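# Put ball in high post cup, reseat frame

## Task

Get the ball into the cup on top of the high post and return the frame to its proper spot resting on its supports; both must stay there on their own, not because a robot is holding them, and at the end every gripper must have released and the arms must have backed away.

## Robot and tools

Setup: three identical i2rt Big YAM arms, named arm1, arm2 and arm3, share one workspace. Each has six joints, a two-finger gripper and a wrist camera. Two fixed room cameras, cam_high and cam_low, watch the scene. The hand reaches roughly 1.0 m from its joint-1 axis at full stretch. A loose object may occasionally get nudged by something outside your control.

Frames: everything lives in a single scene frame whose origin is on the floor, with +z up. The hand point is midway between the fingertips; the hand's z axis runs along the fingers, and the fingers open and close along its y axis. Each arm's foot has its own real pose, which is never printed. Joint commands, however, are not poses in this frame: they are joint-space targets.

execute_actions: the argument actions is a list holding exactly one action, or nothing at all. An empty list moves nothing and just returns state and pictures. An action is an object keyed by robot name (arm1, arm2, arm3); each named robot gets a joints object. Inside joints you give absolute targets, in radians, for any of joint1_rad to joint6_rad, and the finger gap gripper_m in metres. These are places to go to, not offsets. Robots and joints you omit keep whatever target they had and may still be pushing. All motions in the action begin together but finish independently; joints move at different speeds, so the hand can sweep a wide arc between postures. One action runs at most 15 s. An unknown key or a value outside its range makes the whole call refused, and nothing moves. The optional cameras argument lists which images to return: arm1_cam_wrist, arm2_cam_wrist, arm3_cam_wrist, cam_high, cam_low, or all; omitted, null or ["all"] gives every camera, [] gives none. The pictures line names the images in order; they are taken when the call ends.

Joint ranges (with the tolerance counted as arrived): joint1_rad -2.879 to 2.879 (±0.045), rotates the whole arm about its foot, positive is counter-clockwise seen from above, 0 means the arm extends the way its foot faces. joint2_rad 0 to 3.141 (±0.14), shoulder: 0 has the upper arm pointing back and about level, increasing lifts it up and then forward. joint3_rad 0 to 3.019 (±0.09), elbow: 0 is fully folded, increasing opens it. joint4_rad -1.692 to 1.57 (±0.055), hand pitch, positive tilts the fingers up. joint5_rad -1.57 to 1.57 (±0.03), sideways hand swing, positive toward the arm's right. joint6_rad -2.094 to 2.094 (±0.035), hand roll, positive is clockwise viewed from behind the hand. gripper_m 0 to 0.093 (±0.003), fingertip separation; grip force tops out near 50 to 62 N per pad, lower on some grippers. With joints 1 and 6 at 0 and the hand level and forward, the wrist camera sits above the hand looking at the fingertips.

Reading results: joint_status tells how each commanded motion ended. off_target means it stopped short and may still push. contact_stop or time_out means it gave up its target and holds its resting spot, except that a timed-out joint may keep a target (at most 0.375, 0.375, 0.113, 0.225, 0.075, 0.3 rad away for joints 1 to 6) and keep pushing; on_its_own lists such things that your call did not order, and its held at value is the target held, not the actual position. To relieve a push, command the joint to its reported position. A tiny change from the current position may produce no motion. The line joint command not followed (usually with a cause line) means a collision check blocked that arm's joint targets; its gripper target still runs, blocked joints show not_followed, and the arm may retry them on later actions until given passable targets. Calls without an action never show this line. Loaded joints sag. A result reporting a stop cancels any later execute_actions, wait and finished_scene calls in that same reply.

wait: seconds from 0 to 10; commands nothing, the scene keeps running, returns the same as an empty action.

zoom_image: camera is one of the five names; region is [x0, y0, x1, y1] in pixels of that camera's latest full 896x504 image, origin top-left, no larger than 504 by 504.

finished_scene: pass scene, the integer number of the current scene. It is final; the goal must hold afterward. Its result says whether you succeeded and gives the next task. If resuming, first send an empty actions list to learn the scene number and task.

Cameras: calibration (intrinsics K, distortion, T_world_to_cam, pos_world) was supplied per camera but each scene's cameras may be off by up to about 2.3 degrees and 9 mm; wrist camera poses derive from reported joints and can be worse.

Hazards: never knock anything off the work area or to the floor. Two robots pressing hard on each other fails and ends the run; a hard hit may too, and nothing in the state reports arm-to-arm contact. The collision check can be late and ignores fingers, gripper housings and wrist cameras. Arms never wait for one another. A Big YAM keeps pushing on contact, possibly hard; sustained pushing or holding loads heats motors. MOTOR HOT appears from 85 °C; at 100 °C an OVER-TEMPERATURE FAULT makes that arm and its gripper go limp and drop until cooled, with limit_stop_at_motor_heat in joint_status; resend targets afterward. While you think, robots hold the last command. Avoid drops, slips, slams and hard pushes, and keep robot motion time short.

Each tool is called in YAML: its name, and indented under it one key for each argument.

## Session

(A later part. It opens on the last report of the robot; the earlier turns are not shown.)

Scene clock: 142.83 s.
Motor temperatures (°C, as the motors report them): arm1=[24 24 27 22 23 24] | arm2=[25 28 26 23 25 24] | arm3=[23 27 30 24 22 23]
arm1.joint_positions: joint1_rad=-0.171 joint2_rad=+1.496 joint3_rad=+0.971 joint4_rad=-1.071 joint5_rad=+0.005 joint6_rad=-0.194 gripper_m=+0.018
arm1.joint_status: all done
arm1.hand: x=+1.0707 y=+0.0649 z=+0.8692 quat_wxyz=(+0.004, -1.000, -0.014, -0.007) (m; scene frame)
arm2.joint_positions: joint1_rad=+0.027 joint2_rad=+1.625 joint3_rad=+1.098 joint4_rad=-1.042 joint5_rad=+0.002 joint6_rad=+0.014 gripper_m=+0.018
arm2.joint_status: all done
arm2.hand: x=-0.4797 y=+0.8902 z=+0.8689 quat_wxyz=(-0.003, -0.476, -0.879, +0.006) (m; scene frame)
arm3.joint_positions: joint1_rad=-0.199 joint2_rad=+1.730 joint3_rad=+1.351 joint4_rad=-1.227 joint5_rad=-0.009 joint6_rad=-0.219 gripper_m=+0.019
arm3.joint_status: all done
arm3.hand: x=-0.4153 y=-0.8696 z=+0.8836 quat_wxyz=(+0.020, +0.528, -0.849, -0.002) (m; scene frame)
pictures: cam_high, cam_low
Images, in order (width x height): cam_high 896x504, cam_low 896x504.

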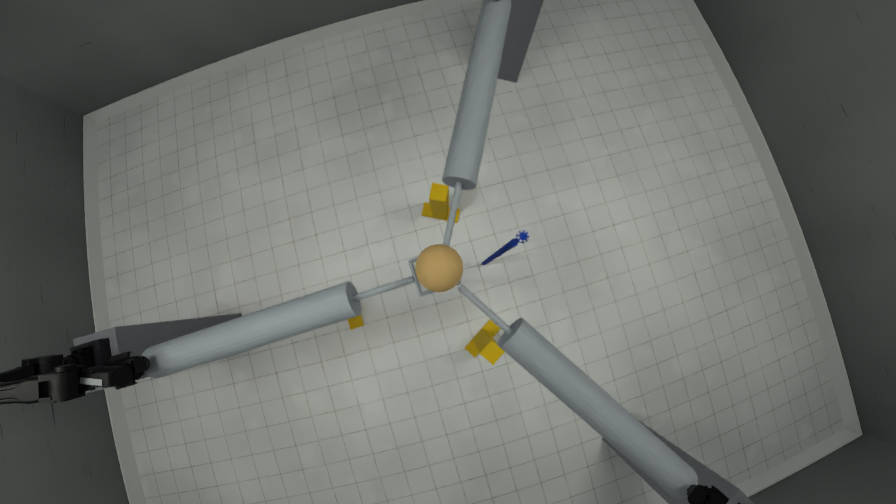

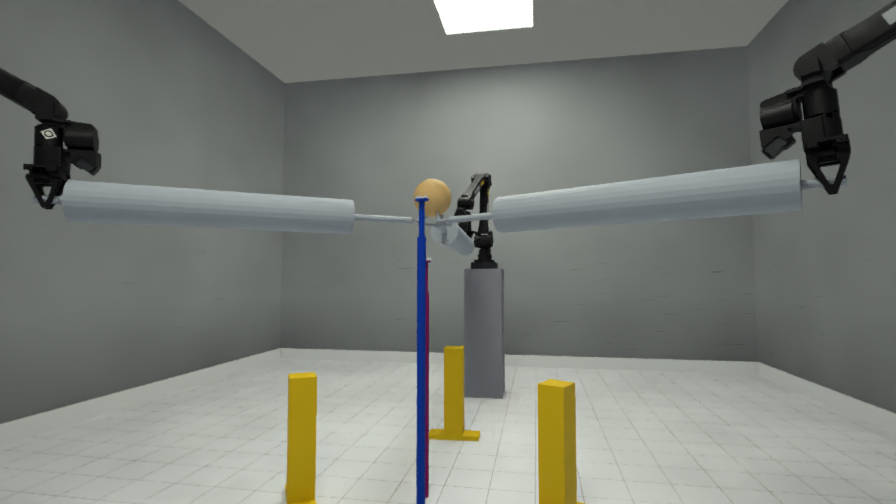

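execute_actions:
  actions:
    - {"arm1":{"joints":{"joint1_rad":-0.125,"joint2_rad":1.555,"joint3_rad":1.295,"joint4_rad":-1.255,"joint6_rad":-0.145}},"arm2":{"joints":{"joint1_rad":-0.109,"joint2_rad":1.483,"joint3_rad":1.11,"joint4_rad":-1.178,"joint6_rad":-0.118}},"arm3":{"joints":{"joint1_rad":-0.112,"joint2_rad":1.56,"joint3_rad":1.347,"joint4_rad":-1.31,"joint6_rad":-0.113}}}
  cameras: []

execute_actions:
  actions:
    - {"arm1":{"joints":{"joint1_rad":-0.10,"joint2_rad":1.695,"joint3_rad":1.477,"joint4_rad":-1.29,"joint6_rad":-0.12}},"arm2":{"joints":{"joint1_rad":-0.252,"joint2_rad":1.44,"joint3_rad":1.055,"joint4_rad":-1.164,"joint6_rad":-0.26}},"arm3":{"joints":{"joint1_rad":-0.003,"joint2_rad":1.47,"joint3_rad":1.243,"joint4_rad":-1.285,"joint6_rad":-0.004}}}
  cameras: []

execute_actions:
  actions:
    - {"arm1":{"joints":{"joint1_rad":-0.08,"joint2_rad":1.84,"joint3_rad":1.685,"joint4_rad":-1.35,"joint6_rad":-0.10}},"arm2":{"joints":{"joint1_rad":-0.403,"joint2_rad":1.418,"joint3_rad":1.03,"joint6_rad":-0.412}},"arm3":{"joints":{"joint1_rad":0.125,"joint2_rad":1.395,"joint3_rad":1.163,"joint4_rad":-1.28,"joint6_rad":0.123}}}
  cameras: ["cam_high","cam_low","arm3_cam_wrist"]

zoom_image:
  camera: "cam_low"
  region: [360, 130, 500, 250]

Scene clock: 152.57 s.
Motor temperatures (°C, as the motors report them): arm1=[24 24 29 22 23 24] | arm2=[25 28 26 23 25 24] | arm3=[23 26 30 24 22 23]
arm1.joint_positions: joint1_rad=-0.144 joint2_rad=+1.577 joint3_rad=+1.218 joint4_rad=-1.241 joint5_rad=+0.008 joint6_rad=-0.167 gripper_m=+0.018
arm1.joint_status: all done
arm1.hand: x=+1.0137 y=+0.0629 z=+0.9224 quat_wxyz=(+0.005, -1.000, -0.013, -0.010) (m; scene frame)
arm2.joint_positions: joint1_rad=-0.098 joint2_rad=+1.501 joint3_rad=+1.098 joint4_rad=-1.164 joint5_rad=+0.002 joint6_rad=-0.112 gripper_m=+0.018
arm2.joint_status: all done
arm2.hand: x=-0.5385 y=+0.8858 z=+0.9192 quat_wxyz=(-0.003, -0.476, -0.880, +0.006) (m; scene frame)
arm3.joint_positions: joint1_rad=-0.106 joint2_rad=+1.590 joint3_rad=+1.319 joint4_rad=-1.333 joint5_rad=-0.012 joint6_rad=-0.127 gripper_m=+0.019
arm3.joint_status: all done
arm3.hand: x=-0.4738 y=-0.8744 z=+0.9370 quat_wxyz=(+0.019, +0.529, -0.849, -0.002) (m; scene frame)
pictures: none
No camera images: the call's "cameras" was empty. Leave "cameras" out to get every camera's image.

Scene clock: 153.60 s.
Motor temperatures (°C, as the motors report them): arm1=[24 24 29 22 23 24] | arm2=[25 27 26 23 25 24] | arm3=[23 26 30 24 22 23]
arm1.joint_positions: joint1_rad=-0.120 joint2_rad=+1.728 joint3_rad=+1.397 joint4_rad=-1.276 joint5_rad=+0.007 joint6_rad=-0.145 gripper_m=+0.018
arm1.joint_status: all done
arm1.hand: x=+0.9545 y=+0.0590 z=+0.9182 quat_wxyz=(+0.005, -1.000, -0.014, -0.013) (m; scene frame)
arm2.joint_positions: joint1_rad=-0.243 joint2_rad=+1.473 joint3_rad=+1.047 joint4_rad=-1.158 joint5_rad=-0.004 joint6_rad=-0.257 gripper_m=+0.018
arm2.joint_status: all done
arm2.hand: x=-0.5989 y=+0.8803 z=+0.9125 quat_wxyz=(+0.001, -0.476, -0.880, -0.001) (m; scene frame)
arm3.joint_positions: joint1_rad=+0.004 joint2_rad=+1.520 joint3_rad=+1.209 joint4_rad=-1.308 joint5_rad=-0.011 joint6_rad=-0.019 gripper_m=+0.019
arm3.joint_status: all done
arm3.hand: x=-0.5327 y=-0.8801 z=+0.9272 quat_wxyz=(+0.025, +0.529, -0.848, +0.004) (m; scene frame)
pictures: none
No camera images: the call's "cameras" was empty. Leave "cameras" out to get every camera's image.

Scene clock: 154.57 s.
Motor temperatures (°C, as the motors report them): arm1=[24 24 30 22 23 24] | arm2=[25 27 26 23 25 24] | arm3=[23 26 30 24 22 23]
arm1.joint_positions: joint1_rad=-0.098 joint2_rad=+1.872 joint3_rad=+1.602 joint4_rad=-1.333 joint5_rad=+0.005 joint6_rad=-0.124 gripper_m=+0.018
arm1.joint_status: all done
arm1.hand: x=+0.8946 y=+0.0531 z=+0.9192 quat_wxyz=(+0.004, -1.000, -0.015, -0.011) (m; scene frame)
arm2.joint_positions: joint1_rad=-0.394 joint2_rad=+1.448 joint3_rad=+1.023 joint4_rad=-1.157 joint5_rad=-0.004 joint6_rad=-0.408 gripper_m=+0.018
arm2.joint_status: all done
arm2.hand: x=-0.6588 y=+0.8746 z=+0.9132 quat_wxyz=(-0.001, -0.476, -0.880, -0.001) (m; scene frame)
arm3.joint_positions: joint1_rad=+0.133 joint2_rad=+1.443 joint3_rad=+1.129 joint4_rad=-1.304 joint5_rad=-0.017 joint6_rad=+0.110 gripper_m=+0.019
arm3.joint_status: all done
arm3.hand: x=-0.5938 y=-0.8861 z=+0.9292 quat_wxyz=(+0.025, +0.529, -0.848, +0.005) (m; scene frame)
pictures: arm3_cam_wrist, cam_high, cam_low
camera_calibration (this result's frames):
arm3_cam_wrist: T_world_to_cam=[[0.899308, -0.437104, -0.0135953, 0.158638], [-0.332862, -0.704339, 0.626984, -1.40108], [-0.283633, -0.559327, -0.778913, 0.183838], [0, 0, 0, 1]] pos_world=[-0.55689, -0.814672, 1.02381]
Images, in order (width x height): arm3_cam_wrist 896x504, cam_high 896x504, cam_low 896x504.

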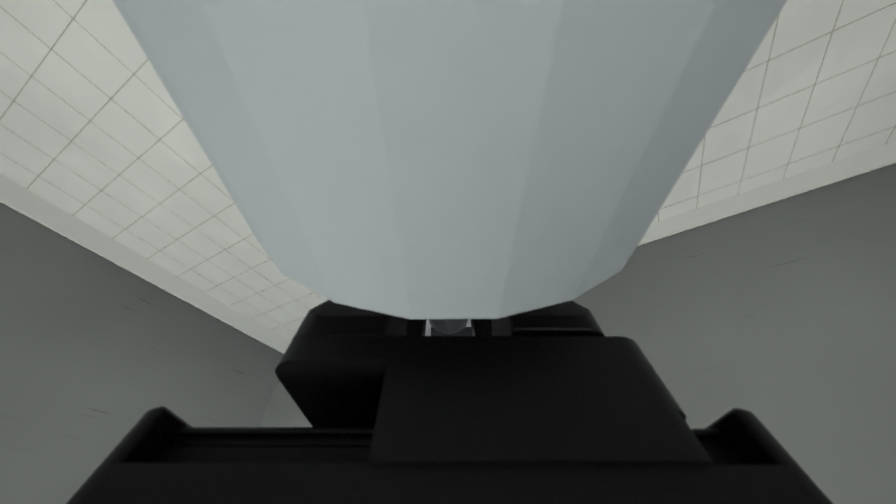

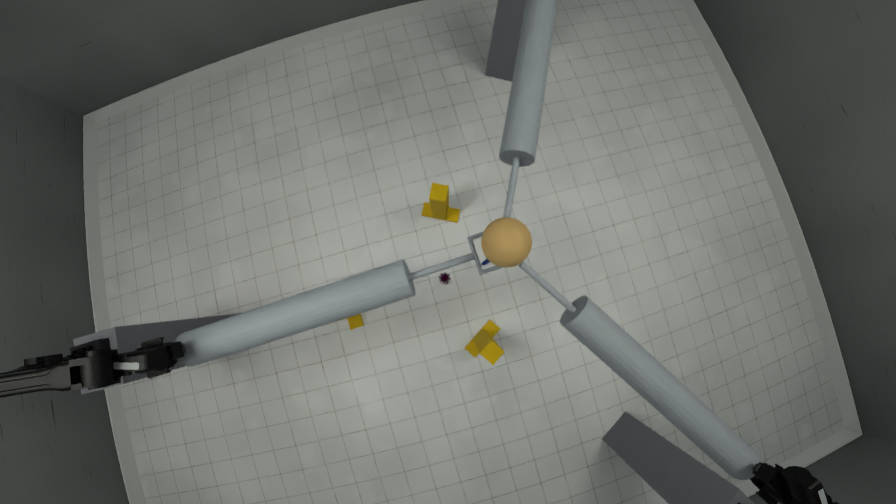

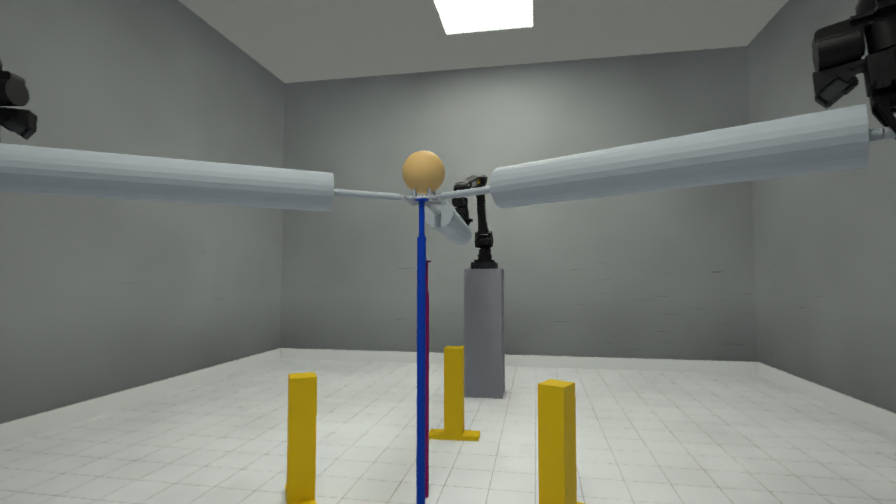

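Region (360, 130, 500, 250) of cam_low's 896x504 image, scaled by 3.600, with more detail than that image has; it fills the top 432 rows of this view, and the rest is white.

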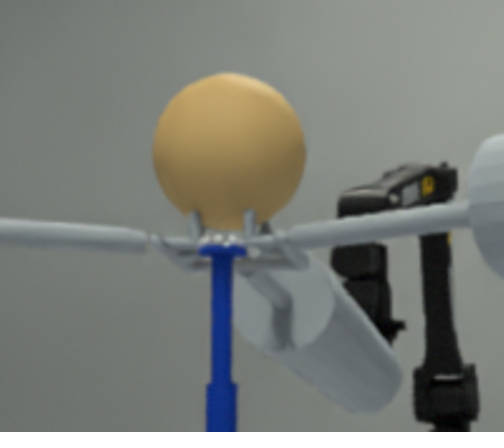

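execute_actions:
  actions:
    - {"arm1":{"joints":{"joint1_rad":-0.052,"joint2_rad":2.02,"joint3_rad":2.0,"joint4_rad":-1.48,"joint6_rad":-0.07}},"arm2":{"joints":{"joint1_rad":-0.583,"joint2_rad":1.44,"joint3_rad":1.10,"joint4_rad":-1.2,"joint6_rad":-0.592}},"arm3":{"joints":{"joint1_rad":0.298,"joint2_rad":1.30,"joint3_rad":1.10,"joint4_rad":-1.32,"joint6_rad":0.30}}}
  cameras: ["cam_high","cam_low"]

zoom_image:
  camera: "cam_low"
  region: [380, 130, 470, 220]

zoom_image:
  camera: "cam_high"
  region: [470, 180, 580, 280]

Scene clock: 165.37 s.
Motor temperatures (°C, as the motors report them): arm1=[24 25 32 22 23 24] | arm2=[25 27 26 23 25 24] | arm3=[23 26 30 24 22 23]
arm1.joint_positions: joint1_rad=-0.068 joint2_rad=+2.055 joint3_rad=+1.913 joint4_rad=-1.465 joint5_rad=+0.002 joint6_rad=-0.093 gripper_m=+0.018
arm1.joint_status: all done
arm1.hand: x=+0.8256 y=+0.0405 z=+0.9299 quat_wxyz=(+0.003, -1.000, -0.014, -0.013) (m; scene frame)
arm2.joint_positions: joint1_rad=-0.572 joint2_rad=+1.449 joint3_rad=+1.037 joint4_rad=-1.167 joint5_rad=-0.003 joint6_rad=-0.585 gripper_m=+0.018
arm2.joint_status: all done
arm2.hand: x=-0.7276 y=+0.8659 z=+0.9176 quat_wxyz=(-0.002, -0.476, -0.879, +0.000) (m; scene frame)
arm3.joint_positions: joint1_rad=+0.311 joint2_rad=+1.345 joint3_rad=+1.076 joint4_rad=-1.332 joint5_rad=-0.024 joint6_rad=+0.289 gripper_m=+0.019
arm3.joint_status: all done
arm3.hand: x=-0.6672 y=-0.8969 z=+0.9459 quat_wxyz=(+0.020, +0.529, -0.849, +0.000) (m; scene frame)
pictures: cam_high, cam_low
Images, in order (width x height): cam_high 896x504, cam_low 896x504.

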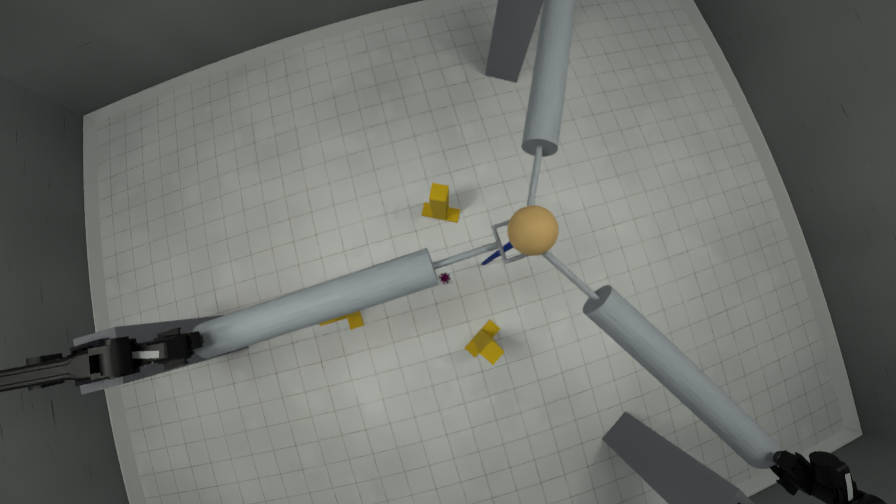

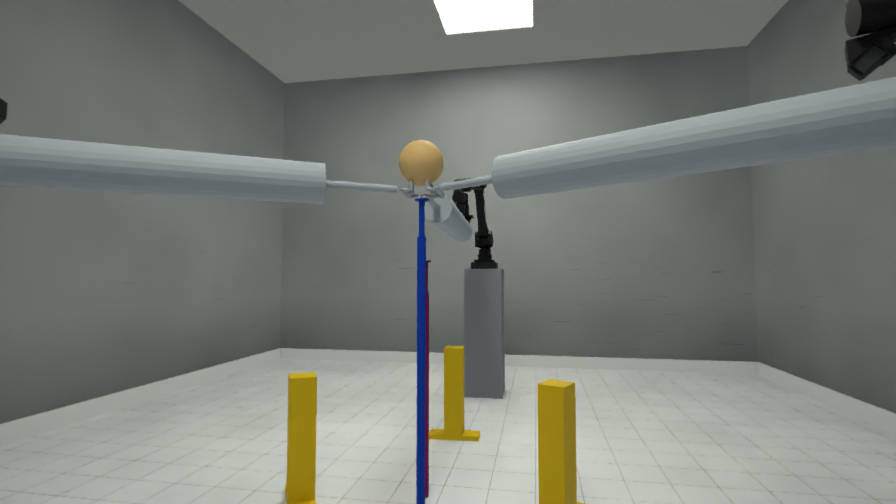

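Region (380, 130, 470, 220) of cam_low's 896x504 image, scaled by 5.600, with more detail than that image has.

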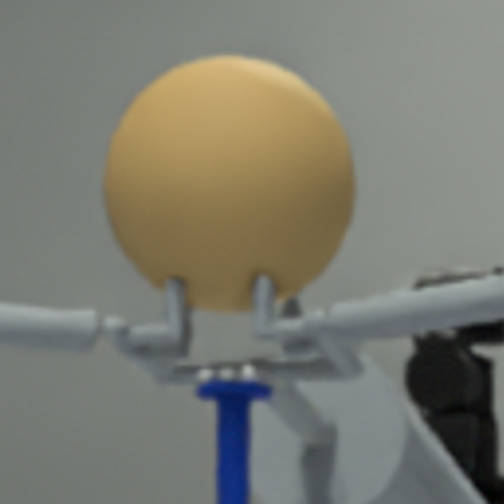

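Region (470, 180, 580, 280) of cam_high's 896x504 image, scaled by 4.582, with more detail than that image has; it fills the top 458 rows of this view, and the rest is white.

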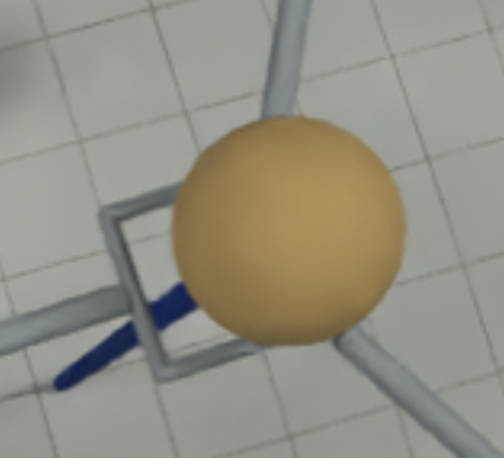

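execute_actions:
  actions:
    - {"arm1":{"joints":{"joint2_rad":2.026,"joint3_rad":1.905,"joint4_rad":-1.41}},"arm2":{"joints":{"joint2_rad":1.47,"joint3_rad":1.025,"joint4_rad":-1.115}},"arm3":{"joints":{"joint2_rad":1.36,"joint3_rad":1.05,"joint4_rad":-1.255}}}
  cameras: ["cam_high","cam_low"]

zoom_image:
  camera: "cam_low"
  region: [380, 130, 470, 220]

zoom_image:
  camera: "cam_high"
  region: [470, 180, 580, 280]

Scene clock: 173.87 s.
Motor temperatures (°C, as the motors report them): arm1=[24 26 33 22 23 24] | arm2=[25 27 28 23 25 24] | arm3=[23 25 30 24 22 23]
arm1.joint_positions: joint1_rad=-0.065 joint2_rad=+2.057 joint3_rad=+1.886 joint4_rad=-1.429 joint5_rad=+0.000 joint6_rad=-0.092 gripper_m=+0.018
arm1.joint_status: all done
arm1.hand: x=+0.8246 y=+0.0383 z=+0.9186 quat_wxyz=(+0.002, -1.000, -0.015, -0.009) (m; scene frame)
arm2.joint_positions: joint1_rad=-0.574 joint2_rad=+1.483 joint3_rad=+1.022 joint4_rad=-1.125 joint5_rad=-0.003 joint6_rad=-0.588 gripper_m=+0.018
arm2.joint_status: all done
arm2.hand: x=-0.7285 y=+0.8620 z=+0.9002 quat_wxyz=(+0.000, -0.476, -0.880, -0.002) (m; scene frame)
arm3.joint_positions: joint1_rad=+0.311 joint2_rad=+1.366 joint3_rad=+1.029 joint4_rad=-1.278 joint5_rad=-0.017 joint6_rad=+0.289 gripper_m=+0.019
arm3.joint_status: all done
arm3.hand: x=-0.6667 y=-0.9001 z=+0.9214 quat_wxyz=(+0.023, +0.529, -0.848, +0.008) (m; scene frame)
pictures: cam_high, cam_low
Images, in order (width x height): cam_high 896x504, cam_low 896x504.

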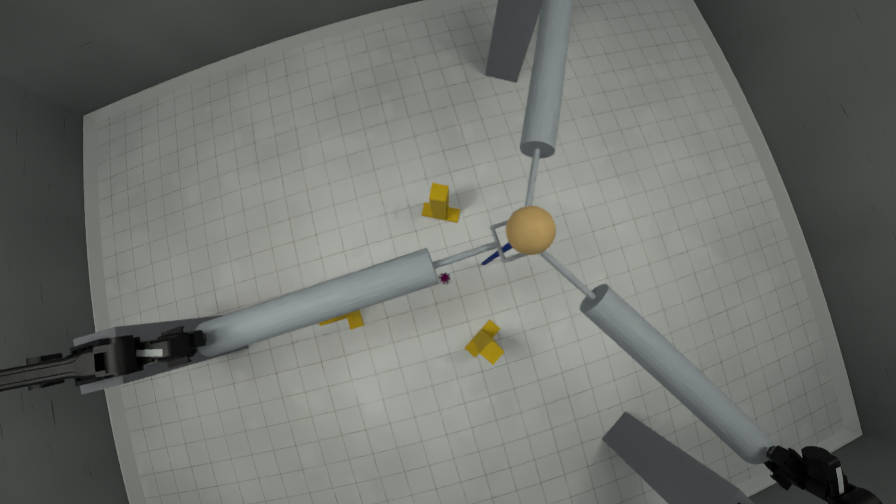

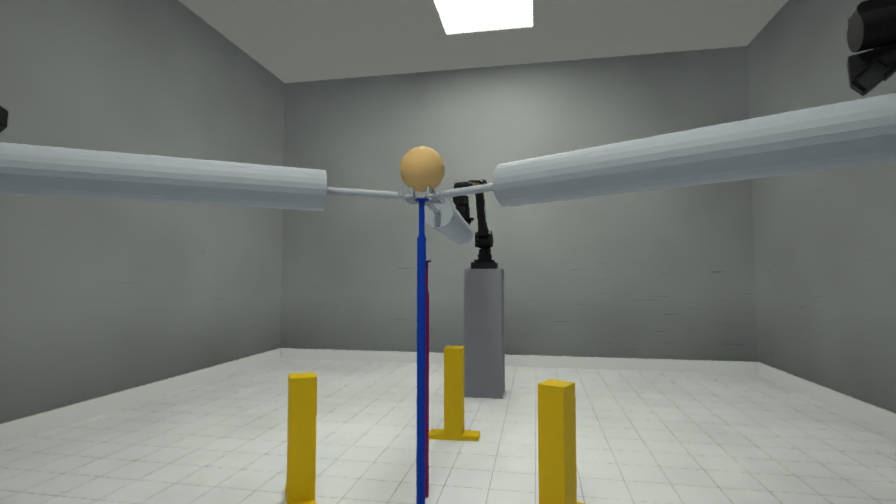

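Region (380, 130, 470, 220) of cam_low's 896x504 image, scaled by 5.600, with more detail than that image has.

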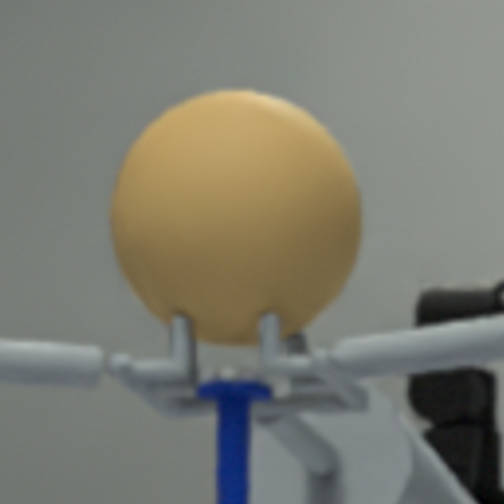

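Region (470, 180, 580, 280) of cam_high's 896x504 image, scaled by 4.582, with more detail than that image has; it fills the top 458 rows of this view, and the rest is white.

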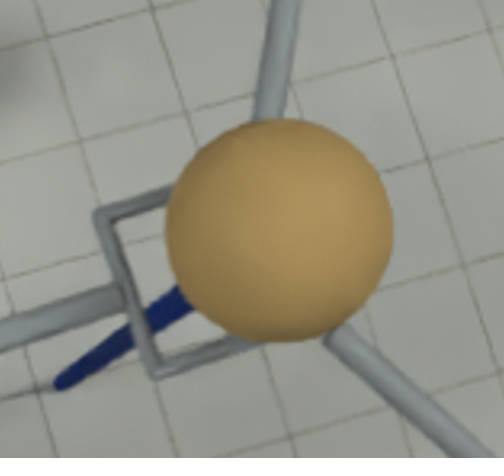

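Well aligned. Down 1.5 cm, then 2 cm.

execute_actions:
  actions:
    - {"arm1":{"joints":{"joint2_rad":2.035,"joint3_rad":1.872,"joint4_rad":-1.372}},"arm2":{"joints":{"joint2_rad":1.485,"joint3_rad":1.0,"joint4_rad":-1.075}},"arm3":{"joints":{"joint2_rad":1.372,"joint3_rad":1.02,"joint4_rad":-1.212}}}
  cameras: []

execute_actions:
  actions:
    - {"arm1":{"joints":{"joint2_rad":2.045,"joint3_rad":1.845,"joint4_rad":-1.337}},"arm2":{"joints":{"joint2_rad":1.505,"joint3_rad":0.978,"joint4_rad":-1.033}},"arm3":{"joints":{"joint2_rad":1.387,"joint3_rad":0.992,"joint4_rad":-1.17}}}
  cameras: ["cam_high","cam_low"]

zoom_image:
  camera: "cam_low"
  region: [380, 150, 470, 240]

Scene clock: 178.70 s.
Motor temperatures (°C, as the motors report them): arm1=[24 27 32 22 23 24] | arm2=[25 27 28 23 25 24] | arm3=[23 25 30 24 22 23]
arm1.joint_positions: joint1_rad=-0.065 joint2_rad=+2.064 joint3_rad=+1.855 joint4_rad=-1.387 joint5_rad=+0.000 joint6_rad=-0.092 gripper_m=+0.018
arm1.joint_status: all done
arm1.hand: x=+0.8240 y=+0.0385 z=+0.9025 quat_wxyz=(+0.003, -1.000, -0.015, -0.007) (m; scene frame)
arm2.joint_positions: joint1_rad=-0.574 joint2_rad=+1.496 joint3_rad=+0.999 joint4_rad=-1.084 joint5_rad=-0.003 joint6_rad=-0.588 gripper_m=+0.018
arm2.joint_status: all done
arm2.hand: x=-0.7285 y=+0.8622 z=+0.8871 quat_wxyz=(-0.001, -0.476, -0.880, -0.001) (m; scene frame)
arm3.joint_positions: joint1_rad=+0.311 joint2_rad=+1.377 joint3_rad=+1.002 joint4_rad=-1.235 joint5_rad=-0.017 joint6_rad=+0.289 gripper_m=+0.019
arm3.joint_status: all done
arm3.hand: x=-0.6668 y=-0.8997 z=+0.9079 quat_wxyz=(+0.021, +0.529, -0.848, +0.005) (m; scene frame)
pictures: none
No camera images: the call's "cameras" was empty. Leave "cameras" out to get every camera's image.

Scene clock: 179.33 s.
Motor temperatures (°C, as the motors report them): arm1=[24 27 32 22 23 24] | arm2=[25 27 28 23 25 24] | arm3=[23 25 30 24 22 23]
arm1.joint_positions: joint1_rad=-0.065 joint2_rad=+2.064 joint3_rad=+1.834 joint4_rad=-1.358 joint5_rad=+0.000 joint6_rad=-0.092 gripper_m=+0.018
arm1.joint_status: all done
arm1.hand: x=+0.8237 y=+0.0385 z=+0.8947 quat_wxyz=(+0.003, -1.000, -0.015, -0.003) (m; scene frame)
arm2.joint_positions: joint1_rad=-0.574 joint2_rad=+1.508 joint3_rad=+0.980 joint4_rad=-1.049 joint5_rad=-0.002 joint6_rad=-0.588 gripper_m=+0.018
arm2.joint_status: all done
arm2.hand: x=-0.7286 y=+0.8622 z=+0.8763 quat_wxyz=(-0.002, -0.476, -0.880, +0.001) (m; scene frame)
arm3.joint_positions: joint1_rad=+0.311 joint2_rad=+1.385 joint3_rad=+0.978 joint4_rad=-1.197 joint5_rad=-0.016 joint6_rad=+0.289 gripper_m=+0.019
arm3.joint_status: all done
arm3.hand: x=-0.6666 y=-0.8997 z=+0.8966 quat_wxyz=(+0.018, +0.529, -0.849, +0.004) (m; scene frame)
pictures: cam_high, cam_low
Images, in order (width x height): cam_high 896x504, cam_low 896x504.

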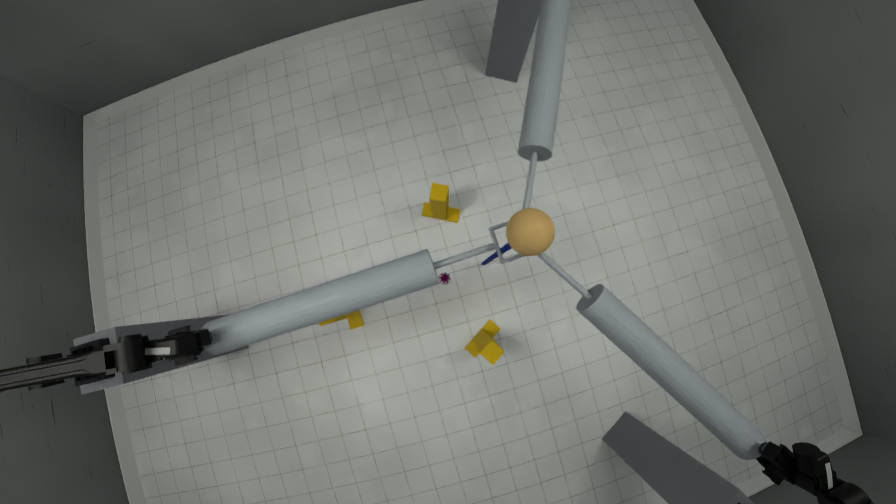

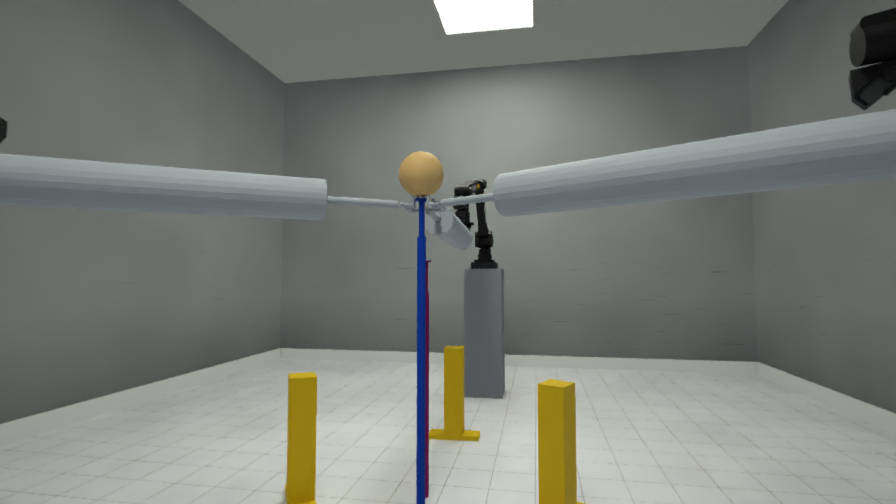

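Region (380, 150, 470, 240) of cam_low's 896x504 image, scaled by 5.600, with more detail than that image has.

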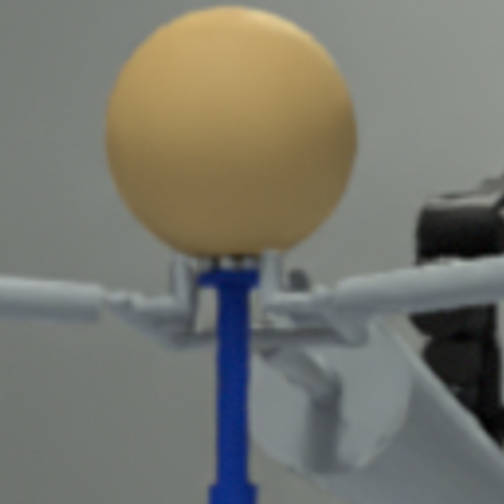

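execute_actions:
  actions:
    - {"arm1":{"joints":{"joint2_rad":2.08,"joint3_rad":1.785,"joint4_rad":-1.25}},"arm2":{"joints":{"joint2_rad":1.557,"joint3_rad":0.93,"joint4_rad":-0.935}},"arm3":{"joints":{"joint2_rad":1.428,"joint3_rad":0.93,"joint4_rad":-1.068}}}
  cameras: ["cam_low"]

zoom_image:
  camera: "cam_low"
  region: [380, 150, 470, 240]

Scene clock: 186.23 s.
Motor temperatures (°C, as the motors report them): arm1=[24 27 30 22 23 24] | arm2=[25 27 27 23 25 24] | arm3=[23 25 30 24 22 23]
arm1.joint_positions: joint1_rad=-0.064 joint2_rad=+2.108 joint3_rad=+1.775 joint4_rad=-1.259 joint5_rad=+0.000 joint6_rad=-0.090 gripper_m=+0.018
arm1.joint_status: all done
arm1.hand: x=+0.8218 y=+0.0379 z=+0.8461 quat_wxyz=(+0.003, -1.000, -0.015, -0.005) (m; scene frame)
arm2.joint_positions: joint1_rad=-0.574 joint2_rad=+1.571 joint3_rad=+0.933 joint4_rad=-0.943 joint5_rad=-0.001 joint6_rad=-0.588 gripper_m=+0.018
arm2.joint_status: all done
arm2.hand: x=-0.7288 y=+0.8622 z=+0.8377 quat_wxyz=(+0.000, -0.476, -0.880, -0.001) (m; scene frame)
arm3.joint_positions: joint1_rad=+0.311 joint2_rad=+1.437 joint3_rad=+0.918 joint4_rad=-1.088 joint5_rad=-0.013 joint6_rad=+0.289 gripper_m=+0.019
arm3.joint_status: all done
arm3.hand: x=-0.6664 y=-0.8994 z=+0.8581 quat_wxyz=(+0.018, +0.529, -0.849, +0.006) (m; scene frame)
pictures: cam_low
Images, in order (width x height): cam_low 896x504.

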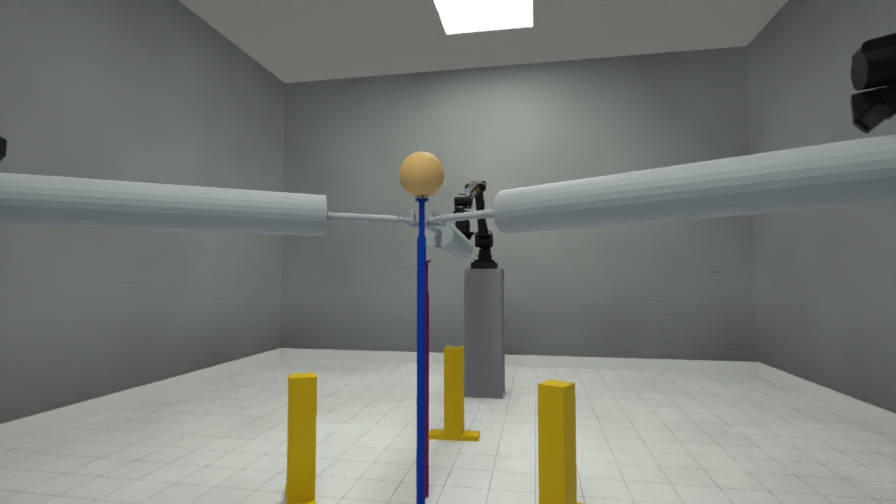

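Region (380, 150, 470, 240) of cam_low's 896x504 image, scaled by 5.600, with more detail than that image has.

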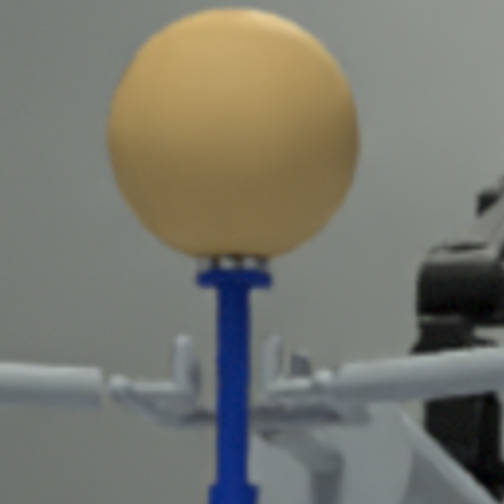

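execute_actions:
  actions:
    - {"arm1":{"joints":{"joint1_rad":-0.09,"joint2_rad":1.90,"joint3_rad":1.53,"joint4_rad":-1.15,"joint6_rad":-0.115}},"arm2":{"joints":{"joint1_rad":-0.413,"joint6_rad":-0.425}},"arm3":{"joints":{"joint1_rad":0.147,"joint2_rad":1.475,"joint3_rad":1.01,"joint6_rad":0.125}}}
  cameras: ["cam_low","cam_high"]

Scene clock: 189.53 s.
Motor temperatures (°C, as the motors report them): arm1=[24 27 30 22 23 24] | arm2=[25 27 27 23 25 24] | arm3=[23 25 30 24 22 23]
arm1.joint_positions: joint1_rad=-0.080 joint2_rad=+1.933 joint3_rad=+1.524 joint4_rad=-1.168 joint5_rad=-0.004 joint6_rad=-0.109 gripper_m=+0.018
arm1.joint_status: all done
arm1.hand: x=+0.8841 y=+0.0428 z=+0.8574 quat_wxyz=(+0.001, -1.000, -0.016, +0.002) (m; scene frame)
arm2.joint_positions: joint1_rad=-0.417 joint2_rad=+1.571 joint3_rad=+0.933 joint4_rad=-0.939 joint5_rad=+0.001 joint6_rad=-0.433 gripper_m=+0.018
arm2.joint_status: all done
arm2.hand: x=-0.6673 y=+0.8653 z=+0.8377 quat_wxyz=(+0.000, -0.475, -0.880, +0.002) (m; scene frame)
arm3.joint_positions: joint1_rad=+0.149 joint2_rad=+1.474 joint3_rad=+0.958 joint4_rad=-1.073 joint5_rad=-0.002 joint6_rad=+0.128 gripper_m=+0.019
arm3.joint_status: all done
arm3.hand: x=-0.6017 y=-0.8960 z=+0.8576 quat_wxyz=(+0.009, +0.529, -0.849, +0.002) (m; scene frame)
pictures: cam_high, cam_low
Images, in order (width x height): cam_high 896x504, cam_low 896x504.

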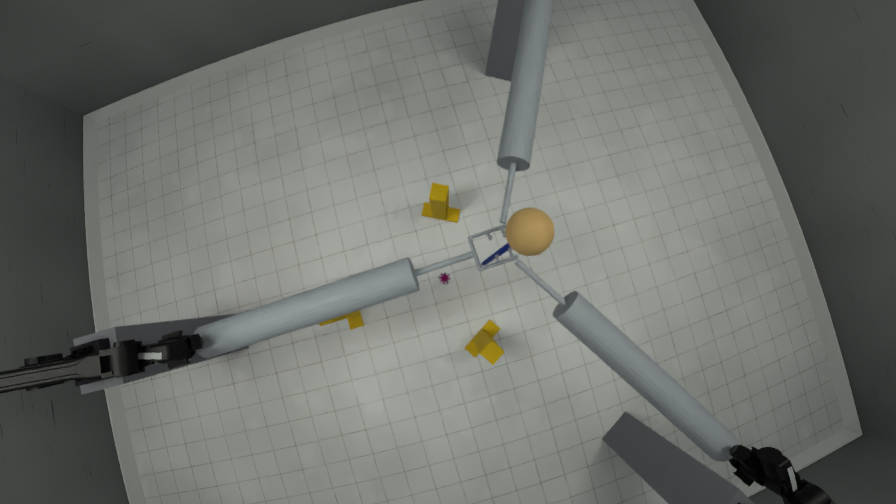

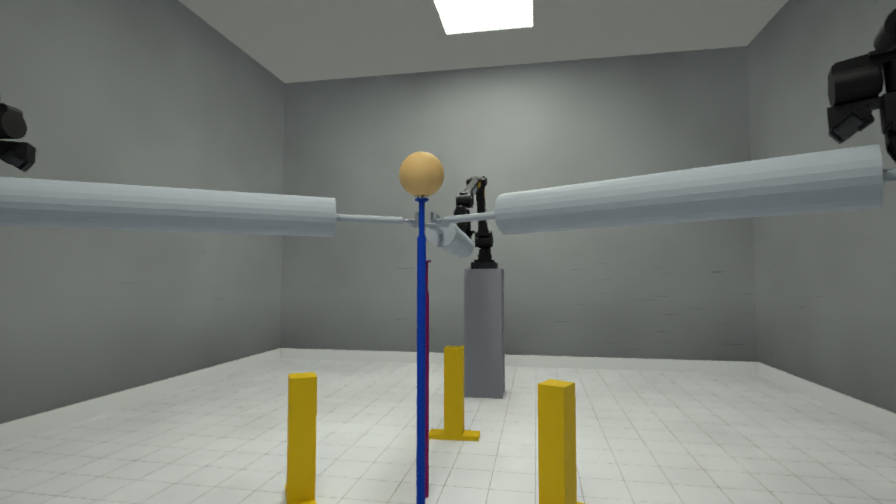

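execute_actions:
  actions:
    - {"arm1":{"joints":{"joint1_rad":-0.142,"joint2_rad":1.625,"joint3_rad":1.112,"joint4_rad":-1.02,"joint6_rad":-0.165}},"arm2":{"joints":{"joint1_rad":-0.096,"joint2_rad":1.605,"joint3_rad":1.02,"joint6_rad":-0.105}},"arm3":{"joints":{"joint1_rad":-0.112,"joint2_rad":1.645,"joint3_rad":1.215,"joint4_rad":-1.105,"joint6_rad":-0.13}}}
  cameras: []

execute_actions:
  actions:
    - {"arm1":{"joints":{"joint1_rad":-0.22,"joint2_rad":1.39,"joint3_rad":0.77,"joint4_rad":-0.918,"joint6_rad":-0.245}},"arm2":{"joints":{"joint1_rad":0.145,"joint2_rad":1.757,"joint3_rad":1.165,"joint6_rad":0.138}},"arm3":{"joints":{"joint1_rad":-0.285,"joint2_rad":1.865,"joint3_rad":1.475,"joint4_rad":-1.14,"joint6_rad":-0.302}}}
  cameras: []

execute_actions:
  actions:
    - {"arm1":{"joints":{"joint1_rad":-0.283,"joint2_rad":1.365,"joint3_rad":0.563,"joint4_rad":-0.742,"joint6_rad":-0.308}},"arm2":{"joints":{"joint1_rad":0.244,"joint2_rad":1.915,"joint3_rad":1.245,"joint4_rad":-0.85,"joint6_rad":0.238}},"arm3":{"joints":{"joint1_rad":-0.356,"joint2_rad":2.035,"joint3_rad":1.605,"joint4_rad":-1.085,"joint6_rad":-0.372}}}
  cameras: ["cam_low","cam_high"]

Scene clock: 198.33 s.
Motor temperatures (°C, as the motors report them): arm1=[24 27 29 22 23 24] | arm2=[25 27 27 23 25 24] | arm3=[23 25 31 24 22 23]
arm1.joint_positions: joint1_rad=-0.147 joint2_rad=+1.643 joint3_rad=+1.108 joint4_rad=-1.037 joint5_rad=+0.000 joint6_rad=-0.174 gripper_m=+0.018
arm1.joint_status: all done
arm1.hand: x=+1.0101 y=+0.0635 z=+0.8565 quat_wxyz=(+0.003, -1.000, -0.016, +0.005) (m; scene frame)
arm2.joint_positions: joint1_rad=-0.103 joint2_rad=+1.614 joint3_rad=+0.979 joint4_rad=-0.939 joint5_rad=+0.001 joint6_rad=-0.118 gripper_m=+0.018
arm2.joint_status: all done
arm2.hand: x=-0.5414 y=+0.8862 z=+0.8354 quat_wxyz=(-0.001, -0.475, -0.880, +0.004) (m; scene frame)
arm3.joint_positions: joint1_rad=-0.104 joint2_rad=+1.653 joint3_rad=+1.174 joint4_rad=-1.103 joint5_rad=-0.002 joint6_rad=-0.124 gripper_m=+0.019
arm3.joint_status: all done
arm3.hand: x=-0.4738 y=-0.8745 z=+0.8575 quat_wxyz=(+0.007, +0.529, -0.849, -0.002) (m; scene frame)
pictures: none
No camera images: the call's "cameras" was empty. Leave "cameras" out to get every camera's image.

Scene clock: 199.53 s.
Motor temperatures (°C, as the motors report them): arm1=[24 27 29 22 23 24] | arm2=[25 27 27 23 25 24] | arm3=[23 25 31 24 22 23]
arm1.joint_positions: joint1_rad=-0.217 joint2_rad=+1.407 joint3_rad=+0.763 joint4_rad=-0.939 joint5_rad=+0.005 joint6_rad=-0.244 gripper_m=+0.018
arm1.joint_status: all done
arm1.hand: x=+1.1286 y=+0.0709 z=+0.8326 quat_wxyz=(+0.005, -1.000, -0.015, -0.001) (m; scene frame)
arm2.joint_positions: joint1_rad=+0.141 joint2_rad=+1.776 joint3_rad=+1.133 joint4_rad=-0.930 joint5_rad=+0.002 joint6_rad=+0.127 gripper_m=+0.018
arm2.joint_status: all done
arm2.hand: x=-0.4203 y=+0.8974 z=+0.8141 quat_wxyz=(-0.001, -0.476, -0.879, +0.005) (m; scene frame)
arm3.joint_positions: joint1_rad=-0.276 joint2_rad=+1.877 joint3_rad=+1.423 joint4_rad=-1.132 joint5_rad=-0.001 joint6_rad=-0.296 gripper_m=+0.019
arm3.joint_status: all done
arm3.hand: x=-0.3550 y=-0.8623 z=+0.8342 quat_wxyz=(+0.009, +0.528, -0.849, -0.002) (m; scene frame)
pictures: none
No camera images: the call's "cameras" was empty. Leave "cameras" out to get every camera's image.

Scene clock: 200.60 s.
Motor temperatures (°C, as the motors report them): arm1=[24 27 29 22 23 24] | arm2=[25 27 27 23 25 24] | arm3=[23 25 32 24 22 23]
arm1.joint_positions: joint1_rad=-0.281 joint2_rad=+1.394 joint3_rad=+0.560 joint4_rad=-0.754 joint5_rad=+0.007 joint6_rad=-0.304 gripper_m=+0.018
arm1.joint_status: all done
arm1.hand: x=+1.1865 y=+0.0767 z=+0.7783 quat_wxyz=(+0.004, -1.000, -0.014, -0.004) (m; scene frame)
arm2.joint_positions: joint1_rad=+0.238 joint2_rad=+1.944 joint3_rad=+1.213 joint4_rad=-0.848 joint5_rad=-0.003 joint6_rad=+0.226 gripper_m=+0.018
arm2.joint_status: all done
arm2.hand: x=-0.3613 y=+0.9045 z=+0.7590 quat_wxyz=(+0.001, -0.477, -0.879, +0.002) (m; scene frame)
arm3.joint_positions: joint1_rad=-0.341 joint2_rad=+2.052 joint3_rad=+1.548 joint4_rad=-1.084 joint5_rad=-0.002 joint6_rad=-0.359 gripper_m=+0.019
arm3.joint_status: all done
arm3.hand: x=-0.2963 y=-0.8542 z=+0.7808 quat_wxyz=(+0.010, +0.528, -0.849, -0.003) (m; scene frame)
pictures: cam_high, cam_low
Images, in order (width x height): cam_high 896x504, cam_low 896x504.

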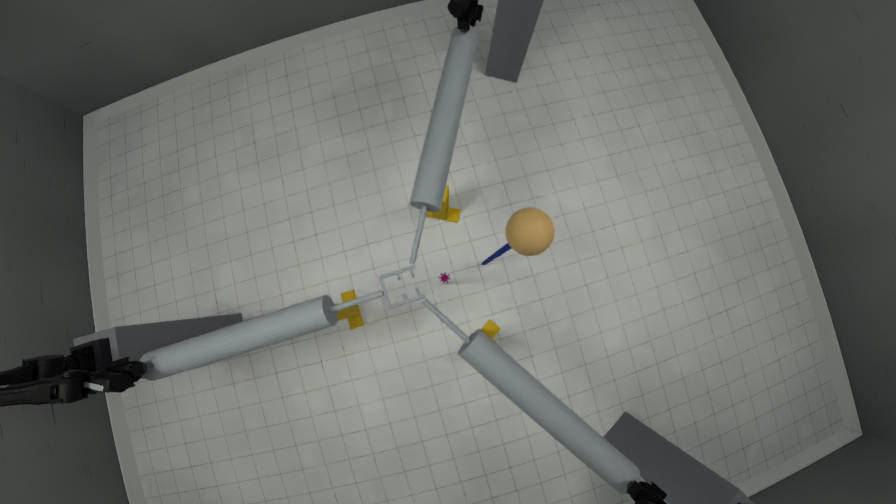

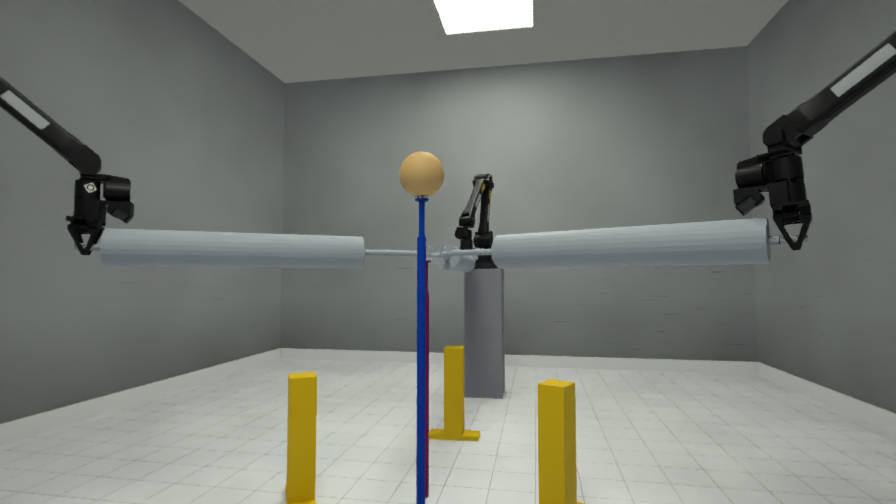

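execute_actions:
  actions:
    - {"arm1":{"joints":{"joint1_rad":-0.272,"joint2_rad":1.705,"joint3_rad":0.5,"joint4_rad":-0.34}},"arm2":{"joints":{"joint2_rad":2.095,"joint3_rad":1.19,"joint4_rad":-0.635}},"arm3":{"joints":{"joint1_rad":-0.364,"joint2_rad":2.178,"joint3_rad":1.53,"joint4_rad":-0.885}}}
  cameras: []

execute_actions:
  actions:
    - {"arm1":{"joints":{"joint2_rad":2.105,"joint3_rad":0.555,"joint4_rad":0.015}},"arm2":{"joints":{"joint2_rad":2.32,"joint3_rad":1.255,"joint4_rad":-0.455}},"arm3":{"joints":{"joint2_rad":2.357,"joint3_rad":1.565,"joint4_rad":-0.72}}}
  cameras: []

execute_actions:
  actions:
    - {"arm1":{"joints":{"joint2_rad":2.295,"joint3_rad":0.607,"joint4_rad":0.147}},"arm2":{"joints":{"joint2_rad":2.44,"joint3_rad":1.30,"joint4_rad":-0.383}},"arm3":{"joints":{"joint2_rad":2.457,"joint3_rad":1.595,"joint4_rad":-0.65}}}
  cameras: []

execute_actions:
  actions:
    - {"arm1":{"joints":{"joint2_rad":2.47,"joint3_rad":0.68,"joint4_rad":0.245}},"arm2":{"joints":{"joint2_rad":2.56,"joint3_rad":1.36,"joint4_rad":-0.326}},"arm3":{"joints":{"joint2_rad":2.562,"joint3_rad":1.64,"joint4_rad":-0.593}}}
  cameras: ["cam_low","cam_high"]

Scene clock: 208.00 s.
Motor temperatures (°C, as the motors report them): arm1=[24 26 28 22 23 24] | arm2=[25 28 27 23 25 24] | arm3=[23 26 32 24 22 23]
arm1.joint_positions: joint1_rad=-0.281 joint2_rad=+1.720 joint3_rad=+0.494 joint4_rad=-0.367 joint5_rad=+0.009 joint6_rad=-0.304 gripper_m=+0.018
arm1.joint_status: all done
arm1.hand: x=+1.1906 y=+0.0762 z=+0.6814 quat_wxyz=(+0.004, -1.000, -0.014, -0.007) (m; scene frame)
arm2.joint_positions: joint1_rad=+0.242 joint2_rad=+2.127 joint3_rad=+1.199 joint4_rad=-0.638 joint5_rad=-0.003 joint6_rad=+0.230 gripper_m=+0.018
arm2.joint_status: all done
arm2.hand: x=-0.3569 y=+0.9021 z=+0.6664 quat_wxyz=(-0.005, -0.477, -0.879, +0.004) (m; scene frame)
arm3.joint_positions: joint1_rad=-0.355 joint2_rad=+2.206 joint3_rad=+1.519 joint4_rad=-0.893 joint5_rad=-0.001 joint6_rad=-0.373 gripper_m=+0.019
arm3.joint_status: all done
arm3.hand: x=-0.2860 y=-0.8553 z=+0.6830 quat_wxyz=(+0.006, +0.528, -0.849, -0.003) (m; scene frame)
pictures: none
No camera images: the call's "cameras" was empty. Leave "cameras" out to get every camera's image.

Scene clock: 209.03 s.
Motor temperatures (°C, as the motors report them): arm1=[24 26 28 22 23 24] | arm2=[25 28 27 23 25 24] | arm3=[23 26 32 24 22 23]
arm1.joint_positions: joint1_rad=-0.281 joint2_rad=+2.120 joint3_rad=+0.547 joint4_rad=-0.012 joint5_rad=+0.004 joint6_rad=-0.305 gripper_m=+0.018
arm1.joint_status: all done
arm1.hand: x=+1.1853 y=+0.0772 z=+0.5821 quat_wxyz=(+0.003, -1.000, -0.014, -0.002) (m; scene frame)
arm2.joint_positions: joint1_rad=+0.238 joint2_rad=+2.345 joint3_rad=+1.232 joint4_rad=-0.456 joint5_rad=-0.002 joint6_rad=+0.228 gripper_m=+0.018
arm2.joint_status: all done
arm2.hand: x=-0.3623 y=+0.9033 z=+0.5667 quat_wxyz=(-0.003, -0.477, -0.879, +0.004) (m; scene frame)
arm3.joint_positions: joint1_rad=-0.350 joint2_rad=+2.376 joint3_rad=+1.525 joint4_rad=-0.718 joint5_rad=+0.001 joint6_rad=-0.371 gripper_m=+0.019
arm3.joint_status: all done
arm3.hand: x=-0.2887 y=-0.8533 z=+0.5867 quat_wxyz=(+0.001, +0.529, -0.849, -0.003) (m; scene frame)
pictures: none
No camera images: the call's "cameras" was empty. Leave "cameras" out to get every camera's image.

Scene clock: 209.97 s.
Motor temperatures (°C, as the motors report them): arm1=[24 26 28 22 23 24] | arm2=[25 28 27 23 25 24] | arm3=[23 26 32 24 22 23]
arm1.joint_positions: joint1_rad=-0.281 joint2_rad=+2.311 joint3_rad=+0.606 joint4_rad=+0.123 joint5_rad=+0.003 joint6_rad=-0.305 gripper_m=+0.018
arm1.joint_status: all done
arm1.hand: x=+1.1845 y=+0.0774 z=+0.5319 quat_wxyz=(+0.003, -1.000, -0.014, +0.000) (m; scene frame)
arm2.joint_positions: joint1_rad=+0.238 joint2_rad=+2.458 joint3_rad=+1.275 joint4_rad=-0.390 joint5_rad=+0.001 joint6_rad=+0.228 gripper_m=+0.018
arm2.joint_status: all done
arm2.hand: x=-0.3640 y=+0.9039 z=+0.5191 quat_wxyz=(-0.001, -0.477, -0.879, +0.004) (m; scene frame)
arm3.joint_positions: joint1_rad=-0.350 joint2_rad=+2.464 joint3_rad=+1.553 joint4_rad=-0.656 joint5_rad=+0.000 joint6_rad=-0.371 gripper_m=+0.019
arm3.joint_status: all done
arm3.hand: x=-0.2882 y=-0.8529 z=+0.5437 quat_wxyz=(-0.001, +0.529, -0.849, -0.004) (m; scene frame)
pictures: none
No camera images: the call's "cameras" was empty. Leave "cameras" out to get every camera's image.

Scene clock: 210.87 s.
Motor temperatures (°C, as the motors report them): arm1=[24 26 28 22 23 24] | arm2=[25 28 27 23 25 24] | arm3=[23 26 32 24 22 23]
arm1.joint_positions: joint1_rad=-0.280 joint2_rad=+2.485 joint3_rad=+0.682 joint4_rad=+0.222 joint5_rad=+0.002 joint6_rad=-0.305 gripper_m=+0.018
arm1.joint_status: all done
arm1.hand: x=+1.1843 y=+0.0772 z=+0.4823 quat_wxyz=(+0.003, -1.000, -0.014, +0.000) (m; scene frame)
arm2.joint_positions: joint1_rad=+0.238 joint2_rad=+2.579 joint3_rad=+1.338 joint4_rad=-0.333 joint5_rad=+0.001 joint6_rad=+0.228 gripper_m=+0.018
arm2.joint_status: all done
arm2.hand: x=-0.3642 y=+0.9037 z=+0.4697 quat_wxyz=(-0.001, -0.477, -0.879, +0.004) (m; scene frame)
arm3.joint_positions: joint1_rad=-0.352 joint2_rad=+2.569 joint3_rad=+1.603 joint4_rad=-0.599 joint5_rad=+0.001 joint6_rad=-0.371 gripper_m=+0.019
arm3.joint_status: all done
arm3.hand: x=-0.2869 y=-0.8526 z=+0.4948 quat_wxyz=(-0.002, +0.528, -0.849, -0.004) (m; scene frame)
pictures: cam_high, cam_low
Images, in order (width x height): cam_high 896x504, cam_low 896x504.

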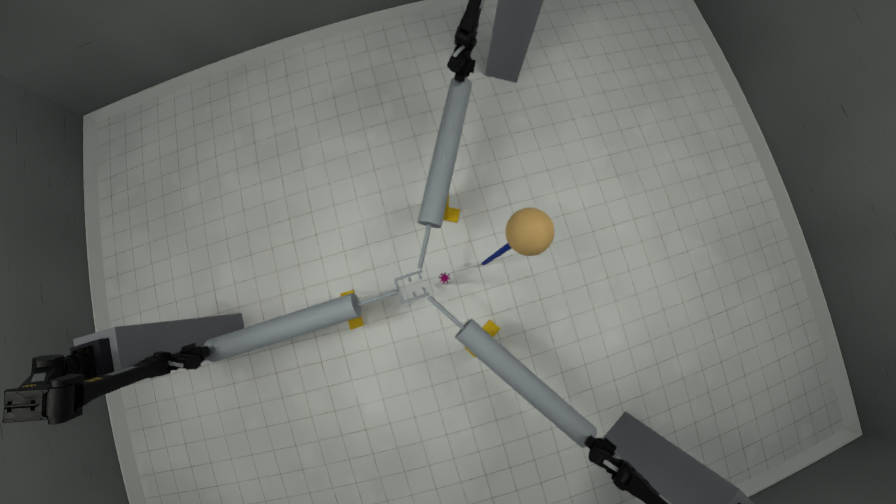

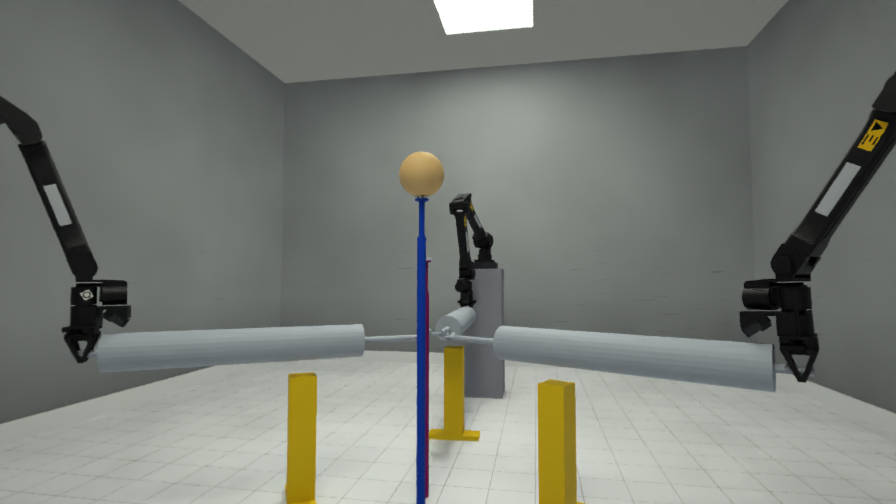

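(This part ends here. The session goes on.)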